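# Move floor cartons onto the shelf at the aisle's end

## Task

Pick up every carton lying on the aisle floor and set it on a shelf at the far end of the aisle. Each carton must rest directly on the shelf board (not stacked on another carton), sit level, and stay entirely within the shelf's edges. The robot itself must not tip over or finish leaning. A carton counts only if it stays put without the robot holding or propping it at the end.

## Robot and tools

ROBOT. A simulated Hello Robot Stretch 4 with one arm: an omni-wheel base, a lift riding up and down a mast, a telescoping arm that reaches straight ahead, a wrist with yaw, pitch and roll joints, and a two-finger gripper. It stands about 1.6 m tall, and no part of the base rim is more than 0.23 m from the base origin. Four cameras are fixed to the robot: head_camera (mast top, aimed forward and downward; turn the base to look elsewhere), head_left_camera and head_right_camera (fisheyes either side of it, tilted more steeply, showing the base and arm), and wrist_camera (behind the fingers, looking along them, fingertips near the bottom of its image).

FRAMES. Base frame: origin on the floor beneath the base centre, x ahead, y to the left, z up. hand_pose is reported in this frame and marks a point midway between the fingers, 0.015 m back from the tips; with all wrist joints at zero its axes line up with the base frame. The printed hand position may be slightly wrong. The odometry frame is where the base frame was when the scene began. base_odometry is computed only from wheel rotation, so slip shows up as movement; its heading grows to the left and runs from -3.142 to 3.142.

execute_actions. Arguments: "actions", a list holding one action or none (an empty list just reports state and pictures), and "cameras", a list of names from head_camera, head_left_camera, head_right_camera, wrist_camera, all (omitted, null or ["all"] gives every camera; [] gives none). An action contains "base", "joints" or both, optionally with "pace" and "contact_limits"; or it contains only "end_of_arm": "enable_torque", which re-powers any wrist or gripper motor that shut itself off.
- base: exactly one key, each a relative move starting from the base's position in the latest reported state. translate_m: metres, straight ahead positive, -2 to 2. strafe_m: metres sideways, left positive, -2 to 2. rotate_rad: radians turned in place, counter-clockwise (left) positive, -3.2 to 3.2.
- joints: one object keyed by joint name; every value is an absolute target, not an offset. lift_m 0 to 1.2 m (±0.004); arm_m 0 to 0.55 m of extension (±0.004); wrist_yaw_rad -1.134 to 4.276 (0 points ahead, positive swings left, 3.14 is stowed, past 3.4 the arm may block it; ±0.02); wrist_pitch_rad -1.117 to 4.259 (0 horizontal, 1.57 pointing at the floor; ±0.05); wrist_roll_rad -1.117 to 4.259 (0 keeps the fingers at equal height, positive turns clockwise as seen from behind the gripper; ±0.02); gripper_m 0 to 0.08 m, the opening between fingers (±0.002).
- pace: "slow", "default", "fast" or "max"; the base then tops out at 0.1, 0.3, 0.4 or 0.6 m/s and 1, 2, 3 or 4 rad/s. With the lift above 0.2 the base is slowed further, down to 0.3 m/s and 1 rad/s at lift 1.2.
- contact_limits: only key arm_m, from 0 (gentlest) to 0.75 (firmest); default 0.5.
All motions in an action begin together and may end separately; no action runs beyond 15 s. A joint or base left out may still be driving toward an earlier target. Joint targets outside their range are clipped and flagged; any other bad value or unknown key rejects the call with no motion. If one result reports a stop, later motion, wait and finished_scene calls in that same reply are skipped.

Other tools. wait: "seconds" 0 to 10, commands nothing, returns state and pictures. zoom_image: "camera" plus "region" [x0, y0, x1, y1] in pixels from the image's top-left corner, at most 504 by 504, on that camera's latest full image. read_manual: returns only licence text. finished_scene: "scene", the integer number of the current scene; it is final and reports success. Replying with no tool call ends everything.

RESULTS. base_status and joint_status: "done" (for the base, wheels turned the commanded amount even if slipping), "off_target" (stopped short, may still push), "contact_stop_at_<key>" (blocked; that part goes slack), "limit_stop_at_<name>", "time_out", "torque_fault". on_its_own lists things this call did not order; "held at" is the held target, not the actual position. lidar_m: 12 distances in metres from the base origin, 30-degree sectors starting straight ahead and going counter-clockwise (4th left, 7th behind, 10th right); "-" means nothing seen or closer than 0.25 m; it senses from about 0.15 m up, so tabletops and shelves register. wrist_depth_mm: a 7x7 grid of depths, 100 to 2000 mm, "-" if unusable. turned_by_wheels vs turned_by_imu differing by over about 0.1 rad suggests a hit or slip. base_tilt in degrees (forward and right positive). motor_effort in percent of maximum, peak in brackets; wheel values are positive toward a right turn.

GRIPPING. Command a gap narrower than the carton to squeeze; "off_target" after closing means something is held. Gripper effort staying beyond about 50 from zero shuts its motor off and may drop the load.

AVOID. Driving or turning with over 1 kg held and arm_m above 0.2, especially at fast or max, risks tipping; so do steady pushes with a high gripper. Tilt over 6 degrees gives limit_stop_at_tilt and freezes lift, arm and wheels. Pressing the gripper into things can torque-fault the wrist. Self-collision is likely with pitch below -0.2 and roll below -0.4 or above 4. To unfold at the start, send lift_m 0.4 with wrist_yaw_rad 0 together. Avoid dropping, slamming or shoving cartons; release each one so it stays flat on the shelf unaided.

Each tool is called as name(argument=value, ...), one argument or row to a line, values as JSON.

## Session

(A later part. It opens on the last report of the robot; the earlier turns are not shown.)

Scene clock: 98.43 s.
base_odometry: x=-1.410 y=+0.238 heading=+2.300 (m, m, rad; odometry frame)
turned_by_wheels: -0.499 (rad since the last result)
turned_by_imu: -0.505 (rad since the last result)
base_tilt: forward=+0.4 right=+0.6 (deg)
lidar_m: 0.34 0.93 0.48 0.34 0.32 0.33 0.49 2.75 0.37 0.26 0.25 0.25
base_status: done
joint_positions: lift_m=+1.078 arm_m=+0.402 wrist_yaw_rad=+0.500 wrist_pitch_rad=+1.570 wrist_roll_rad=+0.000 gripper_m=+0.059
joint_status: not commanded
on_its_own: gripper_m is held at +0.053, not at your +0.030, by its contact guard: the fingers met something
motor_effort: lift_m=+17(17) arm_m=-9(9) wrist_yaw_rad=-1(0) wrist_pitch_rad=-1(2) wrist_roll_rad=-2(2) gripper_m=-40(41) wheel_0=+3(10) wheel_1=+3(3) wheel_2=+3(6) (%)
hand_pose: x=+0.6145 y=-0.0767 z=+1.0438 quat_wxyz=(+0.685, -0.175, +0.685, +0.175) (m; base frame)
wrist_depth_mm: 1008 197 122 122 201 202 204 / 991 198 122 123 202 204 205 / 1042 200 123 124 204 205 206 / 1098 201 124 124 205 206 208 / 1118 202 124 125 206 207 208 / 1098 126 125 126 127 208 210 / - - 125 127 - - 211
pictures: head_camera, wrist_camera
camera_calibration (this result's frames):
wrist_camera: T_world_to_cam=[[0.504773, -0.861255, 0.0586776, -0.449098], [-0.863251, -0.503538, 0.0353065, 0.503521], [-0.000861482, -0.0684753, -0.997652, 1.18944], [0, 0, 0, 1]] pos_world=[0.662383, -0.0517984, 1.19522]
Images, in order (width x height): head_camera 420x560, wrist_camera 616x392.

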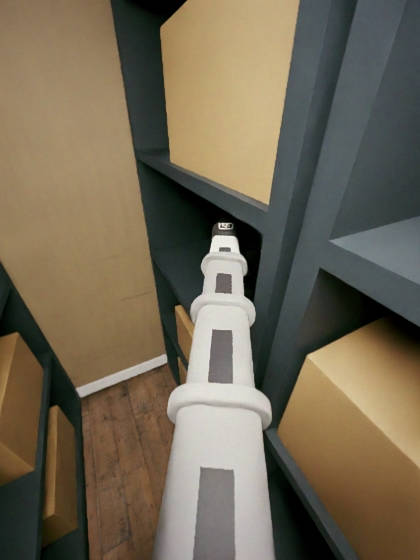

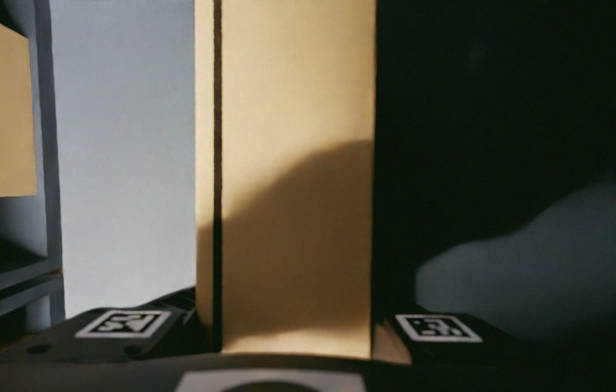

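execute_actions(
  actions=[
    {"joints":{"lift_m":1.058},"pace":"slow"},
  ],
  cameras=[],
)

execute_actions(
  actions=[
    {"joints":{"gripper_m":0.08}},
  ],
  cameras=[],
)

execute_actions(
  actions=[
    {"joints":{"lift_m":1.115},"pace":"slow"},
  ],
  cameras=[],
)

execute_actions(
  actions=[
    {"base":{"rotate_rad":0.5},"pace":"slow"},
  ],
  cameras=["head_camera"],
)

execute_actions(
  actions=[
    {"base":{"translate_m":-0.15},"joints":{"lift_m":0.2,"arm_m":0.225,"wrist_roll_rad":2.07}},
  ],
  cameras=["wrist_camera"],
)

Scene clock: 106.40 s.
base_odometry: x=-1.410 y=+0.238 heading=+2.300 (m, m, rad; odometry frame)
turned_by_wheels: +0.000 (rad since the last result)
turned_by_imu: -0.001 (rad since the last result)
base_tilt: forward=+0.4 right=+0.6 (deg)
lidar_m: 0.35 0.93 0.49 0.33 0.31 0.34 0.50 2.75 0.39 0.27 0.25 0.25
base_status: not commanded
joint_positions: lift_m=+1.058 arm_m=+0.402 wrist_yaw_rad=+0.500 wrist_pitch_rad=+1.570 wrist_roll_rad=+0.000 gripper_m=+0.059
joint_status: all done
on_its_own: gripper_m is held at +0.053, not at your +0.030, by its contact guard: the fingers met something
motor_effort: lift_m=+17(17) arm_m=-9(9) wrist_yaw_rad=-1(1) wrist_pitch_rad=-1(1) wrist_roll_rad=-2(2) gripper_m=-41(41) wheel_0=+2(3) wheel_1=+3(3) wheel_2=+2(3) (%)
hand_pose: x=+0.6145 y=-0.0767 z=+1.0238 quat_wxyz=(+0.685, -0.175, +0.685, +0.175) (m; base frame)
wrist_depth_mm: 177 178 122 122 181 182 184 / 178 179 122 123 182 183 184 / 179 180 123 124 183 185 186 / 180 181 124 124 185 186 186 / 181 181 125 125 186 187 188 / 182 126 125 126 127 188 189 / - - 125 127 - - 190
pictures: none
No camera images: the call's "cameras" was empty. Leave "cameras" out to get every camera's image.

Scene clock: 107.33 s.
base_odometry: x=-1.410 y=+0.238 heading=+2.300 (m, m, rad; odometry frame)
turned_by_wheels: +0.000 (rad since the last result)
turned_by_imu: +0.000 (rad since the last result)
base_tilt: forward=+0.3 right=+0.6 (deg)
lidar_m: 0.33 0.93 0.49 0.32 0.31 0.34 0.50 2.74 0.37 0.26 0.25 0.25
base_status: not commanded
joint_positions: lift_m=+1.058 arm_m=+0.402 wrist_yaw_rad=+0.500 wrist_pitch_rad=+1.570 wrist_roll_rad=+0.000 gripper_m=+0.080
joint_status: all done
motor_effort: lift_m=+16(17) arm_m=-9(9) wrist_yaw_rad=+0(0) wrist_pitch_rad=-1(2) wrist_roll_rad=-2(3) gripper_m=+1(39) wheel_0=+3(2) wheel_1=+3(3) wheel_2=+3(3) (%)
hand_pose: x=+0.6145 y=-0.0767 z=+1.0238 quat_wxyz=(+0.685, -0.175, +0.685, +0.175) (m; base frame)
wrist_depth_mm: 177 178 123 124 181 183 184 / 178 179 124 125 182 184 185 / 179 179 124 125 183 185 185 / 180 181 125 126 185 186 187 / 182 182 126 127 186 187 188 / 182 130 127 128 137 187 190 / - - 128 128 129 - -
pictures: none
No camera images: the call's "cameras" was empty. Leave "cameras" out to get every camera's image.

Scene clock: 108.70 s.
base_odometry: x=-1.410 y=+0.238 heading=+2.300 (m, m, rad; odometry frame)
turned_by_wheels: +0.000 (rad since the last result)
turned_by_imu: +0.000 (rad since the last result)
base_tilt: forward=+0.4 right=+0.6 (deg)
lidar_m: 0.32 0.93 0.50 0.33 0.30 0.34 0.49 2.76 0.37 0.27 0.25 0.25
base_status: not commanded
joint_positions: lift_m=+1.115 arm_m=+0.402 wrist_yaw_rad=+0.500 wrist_pitch_rad=+1.570 wrist_roll_rad=+0.000 gripper_m=+0.080
joint_status: all done
motor_effort: lift_m=+23(23) arm_m=-9(9) wrist_yaw_rad=+0(1) wrist_pitch_rad=+0(2) wrist_roll_rad=-2(2) gripper_m=+2(1) wheel_0=+2(2) wheel_1=+3(3) wheel_2=+3(3) (%)
hand_pose: x=+0.6145 y=-0.0767 z=+1.0803 quat_wxyz=(+0.685, -0.175, +0.685, +0.175) (m; base frame)
wrist_depth_mm: 1118 233 234 236 237 240 240 / 1118 235 235 181 239 241 242 / 1118 236 236 182 240 242 243 / 1138 237 238 183 242 244 246 / 1118 239 239 185 244 245 247 / 1078 130 185 185 155 246 249 / - - 242 186 135 - -
pictures: none
No camera images: the call's "cameras" was empty. Leave "cameras" out to get every camera's image.

Scene clock: 110.40 s.
base_odometry: x=-1.410 y=+0.238 heading=+2.799 (m, m, rad; odometry frame)
turned_by_wheels: +0.500 (rad since the last result)
turned_by_imu: +0.505 (rad since the last result)
base_tilt: forward=+0.3 right=+0.6 (deg)
lidar_m: 0.85 0.51 0.34 0.31 0.33 0.46 3.62 0.38 0.26 0.25 0.25 0.34
base_status: done
joint_positions: lift_m=+1.115 arm_m=+0.402 wrist_yaw_rad=+0.500 wrist_pitch_rad=+1.570 wrist_roll_rad=+0.000 gripper_m=+0.080
joint_status: not commanded
motor_effort: lift_m=+22(22) arm_m=-9(9) wrist_yaw_rad=-2(0) wrist_pitch_rad=-1(0) wrist_roll_rad=-2(2) gripper_m=+2(3) wheel_0=-1(6) wheel_1=-2(7) wheel_2=-2(7) (%)
hand_pose: x=+0.6145 y=-0.0767 z=+1.0803 quat_wxyz=(+0.685, -0.175, +0.685, +0.175) (m; base frame)
wrist_depth_mm: 574 866 1182 1205 1160 723 691 / 676 878 1182 1205 1205 699 442 / 676 1118 1255 1229 1118 521 436 / 878 1160 1229 1229 723 442 436 / 904 1229 1255 1255 634 436 260 / 931 130 1205 1182 155 278 249 / - - 1025 715 135 - -
pictures: head_camera
Images, in order (width x height): head_camera 420x560.

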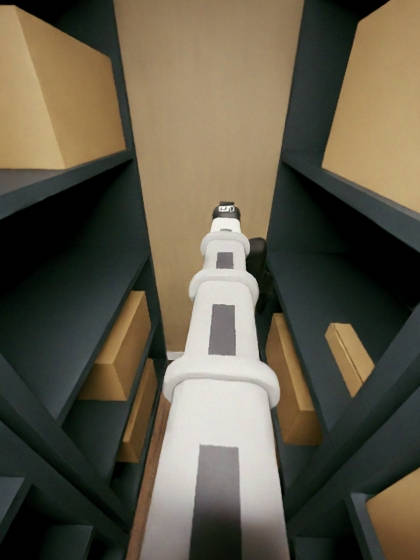

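Scene clock: 114.73 s.
base_odometry: x=-1.269 y=+0.188 heading=+2.799 (m, m, rad; odometry frame)
turned_by_wheels: +0.000 (rad since the last result)
turned_by_imu: -0.001 (rad since the last result)
base_tilt: forward=+0.2 right=+0.6 (deg)
lidar_m: 0.89 0.48 0.33 0.31 0.32 0.44 3.45 0.35 0.27 0.25 0.25 0.34
base_status: done
joint_positions: lift_m=+0.200 arm_m=+0.227 wrist_yaw_rad=+0.500 wrist_pitch_rad=+1.570 wrist_roll_rad=+2.070 gripper_m=+0.080
joint_status: all done
motor_effort: lift_m=+17(20) arm_m=-9(8) wrist_yaw_rad=+0(0) wrist_pitch_rad=+0(1) wrist_roll_rad=-1(5) gripper_m=+3(1) wheel_0=-2(4) wheel_1=-2(2) wheel_2=+0(10) (%)
hand_pose: x=+0.4395 y=-0.0767 z=+0.1658 quat_wxyz=(+0.500, +0.500, +0.500, -0.500) (m; base frame)
wrist_depth_mm: 281 282 282 309 289 291 296 / 306 309 310 314 317 320 322 / 307 310 312 259 319 322 324 / 310 314 314 262 320 324 325 / 310 314 317 262 320 324 327 / 310 129 317 264 155 325 329 / - - 319 265 135 - -
pictures: wrist_camera
camera_calibration (this result's frames):
wrist_camera: T_world_to_cam=[[-0.997821, -0.0312909, 0.0580857, 0.414835], [-0.0292214, 0.998919, 0.0361428, 0.131951], [-0.0591538, 0.0343667, -0.997657, 0.346867], [0, 0, 0, 1]] pos_world=[0.438305, -0.130748, 0.31719]
Images, in order (width x height): wrist_camera 616x392.

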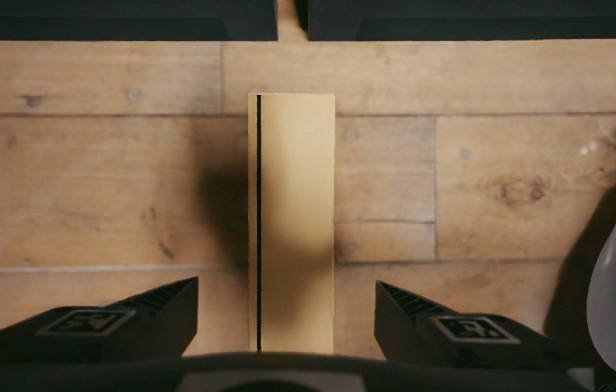

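execute_actions(
  actions=[
    {"joints":{"lift_m":0.065,"arm_m":0.22},"pace":"slow"},
  ],
  cameras=[],
)

execute_actions(
  actions=[
    {"joints":{"gripper_m":0.03}},
  ],
  cameras=[],
)

execute_actions(
  actions=[
    {"joints":{"lift_m":0.19}},
  ],
  cameras=[],
)

execute_actions(
  actions=[
    {"base":{"translate_m":0.58},"joints":{"lift_m":1.078,"arm_m":0.4,"wrist_roll_rad":0}},
  ],
  cameras=["head_camera"],
)

execute_actions(
  actions=[
    {"base":{"rotate_rad":-0.5},"pace":"slow"},
  ],
  cameras=["head_camera","wrist_camera"],
)

Scene clock: 123.07 s.
base_odometry: x=-1.269 y=+0.188 heading=+2.799 (m, m, rad; odometry frame)
turned_by_wheels: +0.000 (rad since the last result)
turned_by_imu: -0.001 (rad since the last result)
base_tilt: forward=+0.3 right=+0.5 (deg)
lidar_m: 0.90 0.47 0.33 0.31 0.32 0.48 3.45 0.37 0.26 0.25 0.25 0.34
base_status: not commanded
joint_positions: lift_m=+0.065 arm_m=+0.222 wrist_yaw_rad=+0.500 wrist_pitch_rad=+1.570 wrist_roll_rad=+2.070 gripper_m=+0.080
joint_status: all done
motor_effort: lift_m=+16(17) arm_m=-9(9) wrist_yaw_rad=+1(1) wrist_pitch_rad=-3(1) wrist_roll_rad=-1(1) gripper_m=+2(3) wheel_0=-1(1) wheel_1=-2(2) wheel_2=+0(0) (%)
hand_pose: x=+0.4345 y=-0.0767 z=+0.0308 quat_wxyz=(+0.500, +0.500, +0.500, -0.500) (m; base frame)
wrist_depth_mm: 174 176 122 122 180 182 184 / 175 177 122 123 181 183 185 / 176 178 123 124 183 184 185 / 177 178 124 125 183 186 187 / 178 179 125 125 185 186 187 / 179 130 125 126 147 187 189 / - - 126 127 128 - -
pictures: none
No camera images: the call's "cameras" was empty. Leave "cameras" out to get every camera's image.

Scene clock: 124.07 s.
base_odometry: x=-1.269 y=+0.188 heading=+2.799 (m, m, rad; odometry frame)
turned_by_wheels: +0.000 (rad since the last result)
turned_by_imu: +0.000 (rad since the last result)
base_tilt: forward=+0.2 right=+0.6 (deg)
lidar_m: 0.91 0.50 0.33 0.31 0.33 0.47 3.45 0.37 0.25 0.25 0.26 0.33
base_status: not commanded
joint_positions: lift_m=+0.065 arm_m=+0.222 wrist_yaw_rad=+0.500 wrist_pitch_rad=+1.570 wrist_roll_rad=+2.070 gripper_m=+0.059
joint_status: gripper_m off_target (ended at +0.059, target +0.030)
on_its_own: gripper_m is held at +0.053, not at your +0.030, by its contact guard: the fingers met something
motor_effort: lift_m=+16(16) arm_m=-9(9) wrist_yaw_rad=-1(1) wrist_pitch_rad=+0(0) wrist_roll_rad=-1(0) gripper_m=-42(43) wheel_0=-1(1) wheel_1=-2(2) wheel_2=+0(0) (%)
hand_pose: x=+0.4345 y=-0.0767 z=+0.0308 quat_wxyz=(+0.500, +0.500, +0.500, -0.500) (m; base frame)
wrist_depth_mm: 174 176 122 123 181 182 183 / 175 176 122 123 181 183 185 / 177 178 123 124 182 185 185 / 177 179 124 125 184 185 187 / 178 180 125 125 185 186 187 / 179 126 125 126 127 187 189 / - - 125 127 - - 190
pictures: none
No camera images: the call's "cameras" was empty. Leave "cameras" out to get every camera's image.

Scene clock: 125.63 s.
base_odometry: x=-1.269 y=+0.188 heading=+2.799 (m, m, rad; odometry frame)
turned_by_wheels: +0.000 (rad since the last result)
turned_by_imu: +0.000 (rad since the last result)
base_tilt: forward=+0.2 right=+0.6 (deg)
lidar_m: 0.40 0.49 0.34 0.30 0.33 0.45 3.45 0.39 0.26 0.25 0.25 0.33
base_status: not commanded
joint_positions: lift_m=+0.190 arm_m=+0.222 wrist_yaw_rad=+0.500 wrist_pitch_rad=+1.570 wrist_roll_rad=+2.070 gripper_m=+0.059
joint_status: all done
on_its_own: gripper_m is held at +0.053, not at your +0.030, by its contact guard: the fingers met something
motor_effort: lift_m=+22(23) arm_m=-9(9) wrist_yaw_rad=+0(0) wrist_pitch_rad=+0(0) wrist_roll_rad=-1(1) gripper_m=-40(40) wheel_0=-1(1) wheel_1=-2(2) wheel_2=+0(0) (%)
hand_pose: x=+0.4345 y=-0.0766 z=+0.1553 quat_wxyz=(+0.500, +0.500, +0.500, -0.500) (m; base frame)
wrist_depth_mm: 281 282 122 123 270 293 297 / 296 297 123 123 306 310 312 / 298 300 123 124 307 310 312 / 298 303 124 125 310 314 315 / 300 303 125 125 310 315 319 / 301 126 125 126 127 315 319 / - - 125 127 - - 320
pictures: none
No camera images: the call's "cameras" was empty. Leave "cameras" out to get every camera's image.

Scene clock: 129.87 s.
base_odometry: x=-1.815 y=+0.383 heading=+2.799 (m, m, rad; odometry frame)
turned_by_wheels: +0.000 (rad since the last result)
turned_by_imu: -0.004 (rad since the last result)
base_tilt: forward=+0.4 right=+0.5 (deg)
lidar_m: 0.48 0.52 0.35 0.33 0.35 0.49 1.09 0.36 0.25 0.25 0.25 0.30
base_status: done
joint_positions: lift_m=+1.078 arm_m=+0.398 wrist_yaw_rad=+0.500 wrist_pitch_rad=+1.570 wrist_roll_rad=+0.000 gripper_m=+0.059
joint_status: all done
on_its_own: gripper_m is held at +0.053, not at your +0.030, by its contact guard: the fingers met something
motor_effort: lift_m=+22(24) arm_m=+9(8) wrist_yaw_rad=+0(0) wrist_pitch_rad=+1(2) wrist_roll_rad=-3(7) gripper_m=-39(40) wheel_0=+0(9) wheel_1=+1(10) wheel_2=+1(9) (%)
hand_pose: x=+0.6114 y=-0.0766 z=+1.0433 quat_wxyz=(+0.685, -0.175, +0.685, +0.175) (m; base frame)
wrist_depth_mm: 634 715 122 123 242 216 189 / 640 1098 123 123 322 276 233 / 831 1118 123 124 484 375 286 / 831 1182 124 125 654 413 274 / 904 1182 125 125 668 676 237 / 1118 126 125 126 127 683 218 / - - 125 127 - - 211
pictures: head_camera
Images, in order (width x height): head_camera 420x560.

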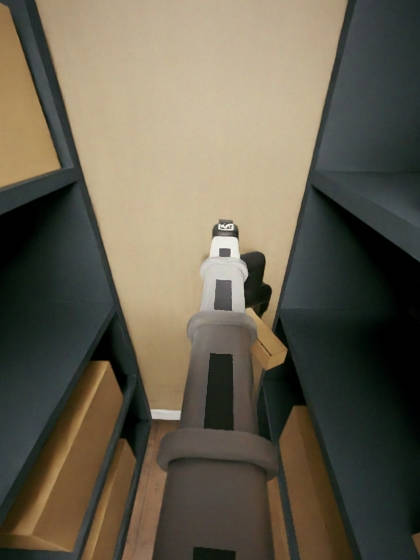

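Scene clock: 131.57 s.
base_odometry: x=-1.815 y=+0.383 heading=+2.300 (m, m, rad; odometry frame)
turned_by_wheels: -0.499 (rad since the last result)
turned_by_imu: -0.505 (rad since the last result)
base_tilt: forward=+0.3 right=+0.5 (deg)
lidar_m: 0.32 0.75 0.51 0.36 0.34 0.36 0.50 1.01 0.36 0.25 0.25 0.25
base_status: done
joint_positions: lift_m=+1.078 arm_m=+0.398 wrist_yaw_rad=+0.500 wrist_pitch_rad=+1.570 wrist_roll_rad=+0.000 gripper_m=+0.059
joint_status: not commanded
on_its_own: gripper_m is held at +0.053, not at your +0.030, by its contact guard: the fingers met something
motor_effort: lift_m=+22(22) arm_m=+9(9) wrist_yaw_rad=-1(1) wrist_pitch_rad=-1(1) wrist_roll_rad=-3(3) gripper_m=-41(42) wheel_0=+3(8) wheel_1=+1(5) wheel_2=+3(7) (%)
hand_pose: x=+0.6114 y=-0.0766 z=+1.0433 quat_wxyz=(+0.685, -0.175, +0.685, +0.175) (m; base frame)
wrist_depth_mm: 196 197 122 123 200 202 203 / 196 198 122 123 202 204 204 / 198 200 123 124 204 204 206 / 199 200 124 125 204 206 207 / 200 201 125 125 206 206 208 / 202 126 125 126 128 207 209 / - - 125 127 - - 210
pictures: head_camera, wrist_camera
camera_calibration (this result's frames):
wrist_camera: T_world_to_cam=[[0.504645, -0.86133, 0.0586855, -0.447441], [-0.863327, -0.503427, 0.0350387, 0.501255], [-0.000636058, -0.0683469, -0.997661, 1.18888], [0, 0, 0, 1]] pos_world=[0.659302, -0.0517927, 1.1948]
Images, in order (width x height): head_camera 420x560, wrist_camera 616x392.

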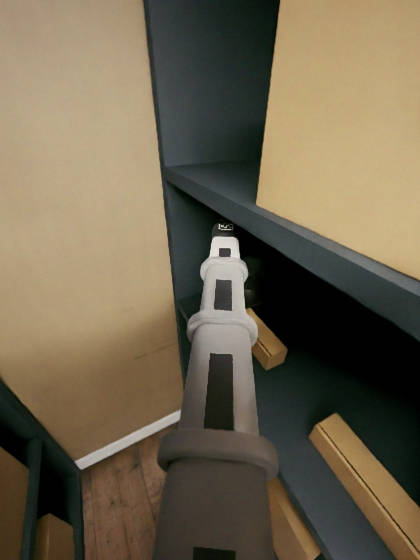

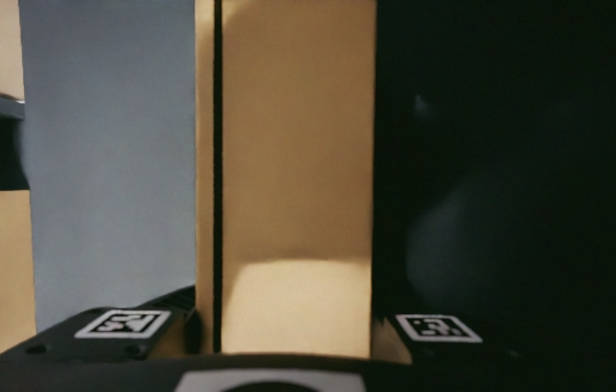

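execute_actions(
  actions=[
    {"joints":{"lift_m":1.058},"pace":"slow"},
  ],
  cameras=[],
)

execute_actions(
  actions=[
    {"joints":{"gripper_m":0.08}},
  ],
  cameras=[],
)

execute_actions(
  actions=[
    {"joints":{"lift_m":1.115},"pace":"slow"},
  ],
  cameras=["wrist_camera"],
)

finished_scene(
  scene=2,
)

Scene clock: 138.10 s.
base_odometry: x=-1.815 y=+0.383 heading=+2.300 (m, m, rad; odometry frame)
turned_by_wheels: +0.000 (rad since the last result)
turned_by_imu: -0.001 (rad since the last result)
base_tilt: forward=+0.3 right=+0.6 (deg)
lidar_m: 0.33 0.74 0.50 0.34 0.32 0.35 0.51 1.01 0.33 0.25 0.25 0.25
base_status: not commanded
joint_positions: lift_m=+1.058 arm_m=+0.398 wrist_yaw_rad=+0.500 wrist_pitch_rad=+1.570 wrist_roll_rad=+0.000 gripper_m=+0.059
joint_status: all done
on_its_own: gripper_m is held at +0.053, not at your +0.030, by its contact guard: the fingers met something
motor_effort: lift_m=+17(21) arm_m=+9(9) wrist_yaw_rad=-1(1) wrist_pitch_rad=+1(1) wrist_roll_rad=-2(3) gripper_m=-41(41) wheel_0=+3(3) wheel_1=+1(1) wheel_2=+2(3) (%)
hand_pose: x=+0.6114 y=-0.0766 z=+1.0238 quat_wxyz=(+0.685, -0.175, +0.685, +0.175) (m; base frame)
wrist_depth_mm: 176 178 122 123 181 183 184 / 177 179 123 123 182 184 185 / 179 180 123 124 183 185 185 / 180 181 124 124 184 186 186 / 181 182 124 125 186 186 188 / 182 126 125 126 127 188 189 / - - 125 127 - - 190
pictures: none
No camera images: the call's "cameras" was empty. Leave "cameras" out to get every camera's image.

Scene clock: 139.03 s.
base_odometry: x=-1.815 y=+0.383 heading=+2.300 (m, m, rad; odometry frame)
turned_by_wheels: +0.000 (rad since the last result)
turned_by_imu: +0.000 (rad since the last result)
base_tilt: forward=+0.3 right=+0.5 (deg)
lidar_m: 0.32 0.75 0.51 0.36 0.33 0.35 0.50 1.02 0.35 0.25 0.25 0.25
base_status: not commanded
joint_positions: lift_m=+1.058 arm_m=+0.398 wrist_yaw_rad=+0.500 wrist_pitch_rad=+1.570 wrist_roll_rad=+0.000 gripper_m=+0.080
joint_status: all done
motor_effort: lift_m=+17(17) arm_m=+9(9) wrist_yaw_rad=-1(1) wrist_pitch_rad=-1(1) wrist_roll_rad=-3(3) gripper_m=+2(38) wheel_0=+3(3) wheel_1=+1(1) wheel_2=+2(2) (%)
hand_pose: x=+0.6114 y=-0.0766 z=+1.0238 quat_wxyz=(+0.685, -0.175, +0.685, +0.175) (m; base frame)
wrist_depth_mm: 177 178 123 124 181 182 183 / 178 179 124 124 182 183 184 / 178 180 125 125 183 185 186 / 180 181 125 126 185 185 187 / 181 181 126 127 185 187 187 / 181 129 127 128 136 188 189 / - - 127 128 129 - -
pictures: none
No camera images: the call's "cameras" was empty. Leave "cameras" out to get every camera's image.

Scene clock: 140.40 s.
base_odometry: x=-1.815 y=+0.383 heading=+2.300 (m, m, rad; odometry frame)
turned_by_wheels: +0.000 (rad since the last result)
turned_by_imu: +0.000 (rad since the last result)
base_tilt: forward=+0.3 right=+0.5 (deg)
lidar_m: 0.33 0.74 0.52 0.35 0.33 0.36 0.51 1.02 0.34 0.25 0.25 0.25
base_status: not commanded
joint_positions: lift_m=+1.115 arm_m=+0.398 wrist_yaw_rad=+0.500 wrist_pitch_rad=+1.570 wrist_roll_rad=+0.000 gripper_m=+0.080
joint_status: all done
motor_effort: lift_m=+22(23) arm_m=+9(9) wrist_yaw_rad=-1(1) wrist_pitch_rad=+0(0) wrist_roll_rad=-3(3) gripper_m=+2(0) wheel_0=+3(3) wheel_1=+1(1) wheel_2=+2(3) (%)
hand_pose: x=+0.6114 y=-0.0766 z=+1.0803 quat_wxyz=(+0.685, -0.175, +0.685, +0.175) (m; base frame)
wrist_depth_mm: 544 233 235 236 237 239 241 / 820 234 235 181 239 241 243 / 1138 236 236 181 241 242 243 / 1118 236 236 183 242 244 245 / 1098 238 238 185 243 245 248 / 1008 129 185 185 155 245 248 / - - 242 186 135 - -
pictures: wrist_camera
camera_calibration (this result's frames):
wrist_camera: T_world_to_cam=[[0.504656, -0.861324, 0.0586855, -0.449619], [-0.86332, -0.503439, 0.0350386, 0.499955], [-0.000635052, -0.0683468, -0.997661, 1.22579], [0, 0, 0, 1]] pos_world=[0.659302, -0.0517921, 1.23179]
Images, in order (width x height): wrist_camera 616x392.

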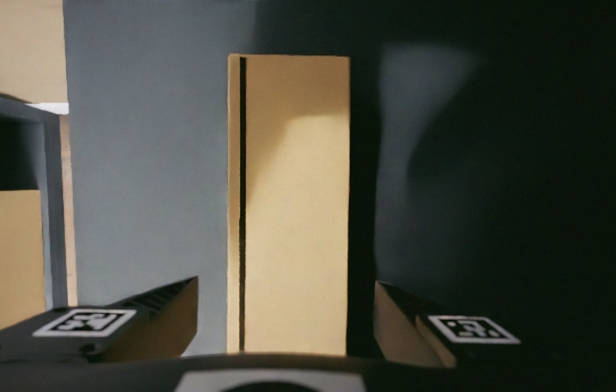

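The scene is finished: the task was done.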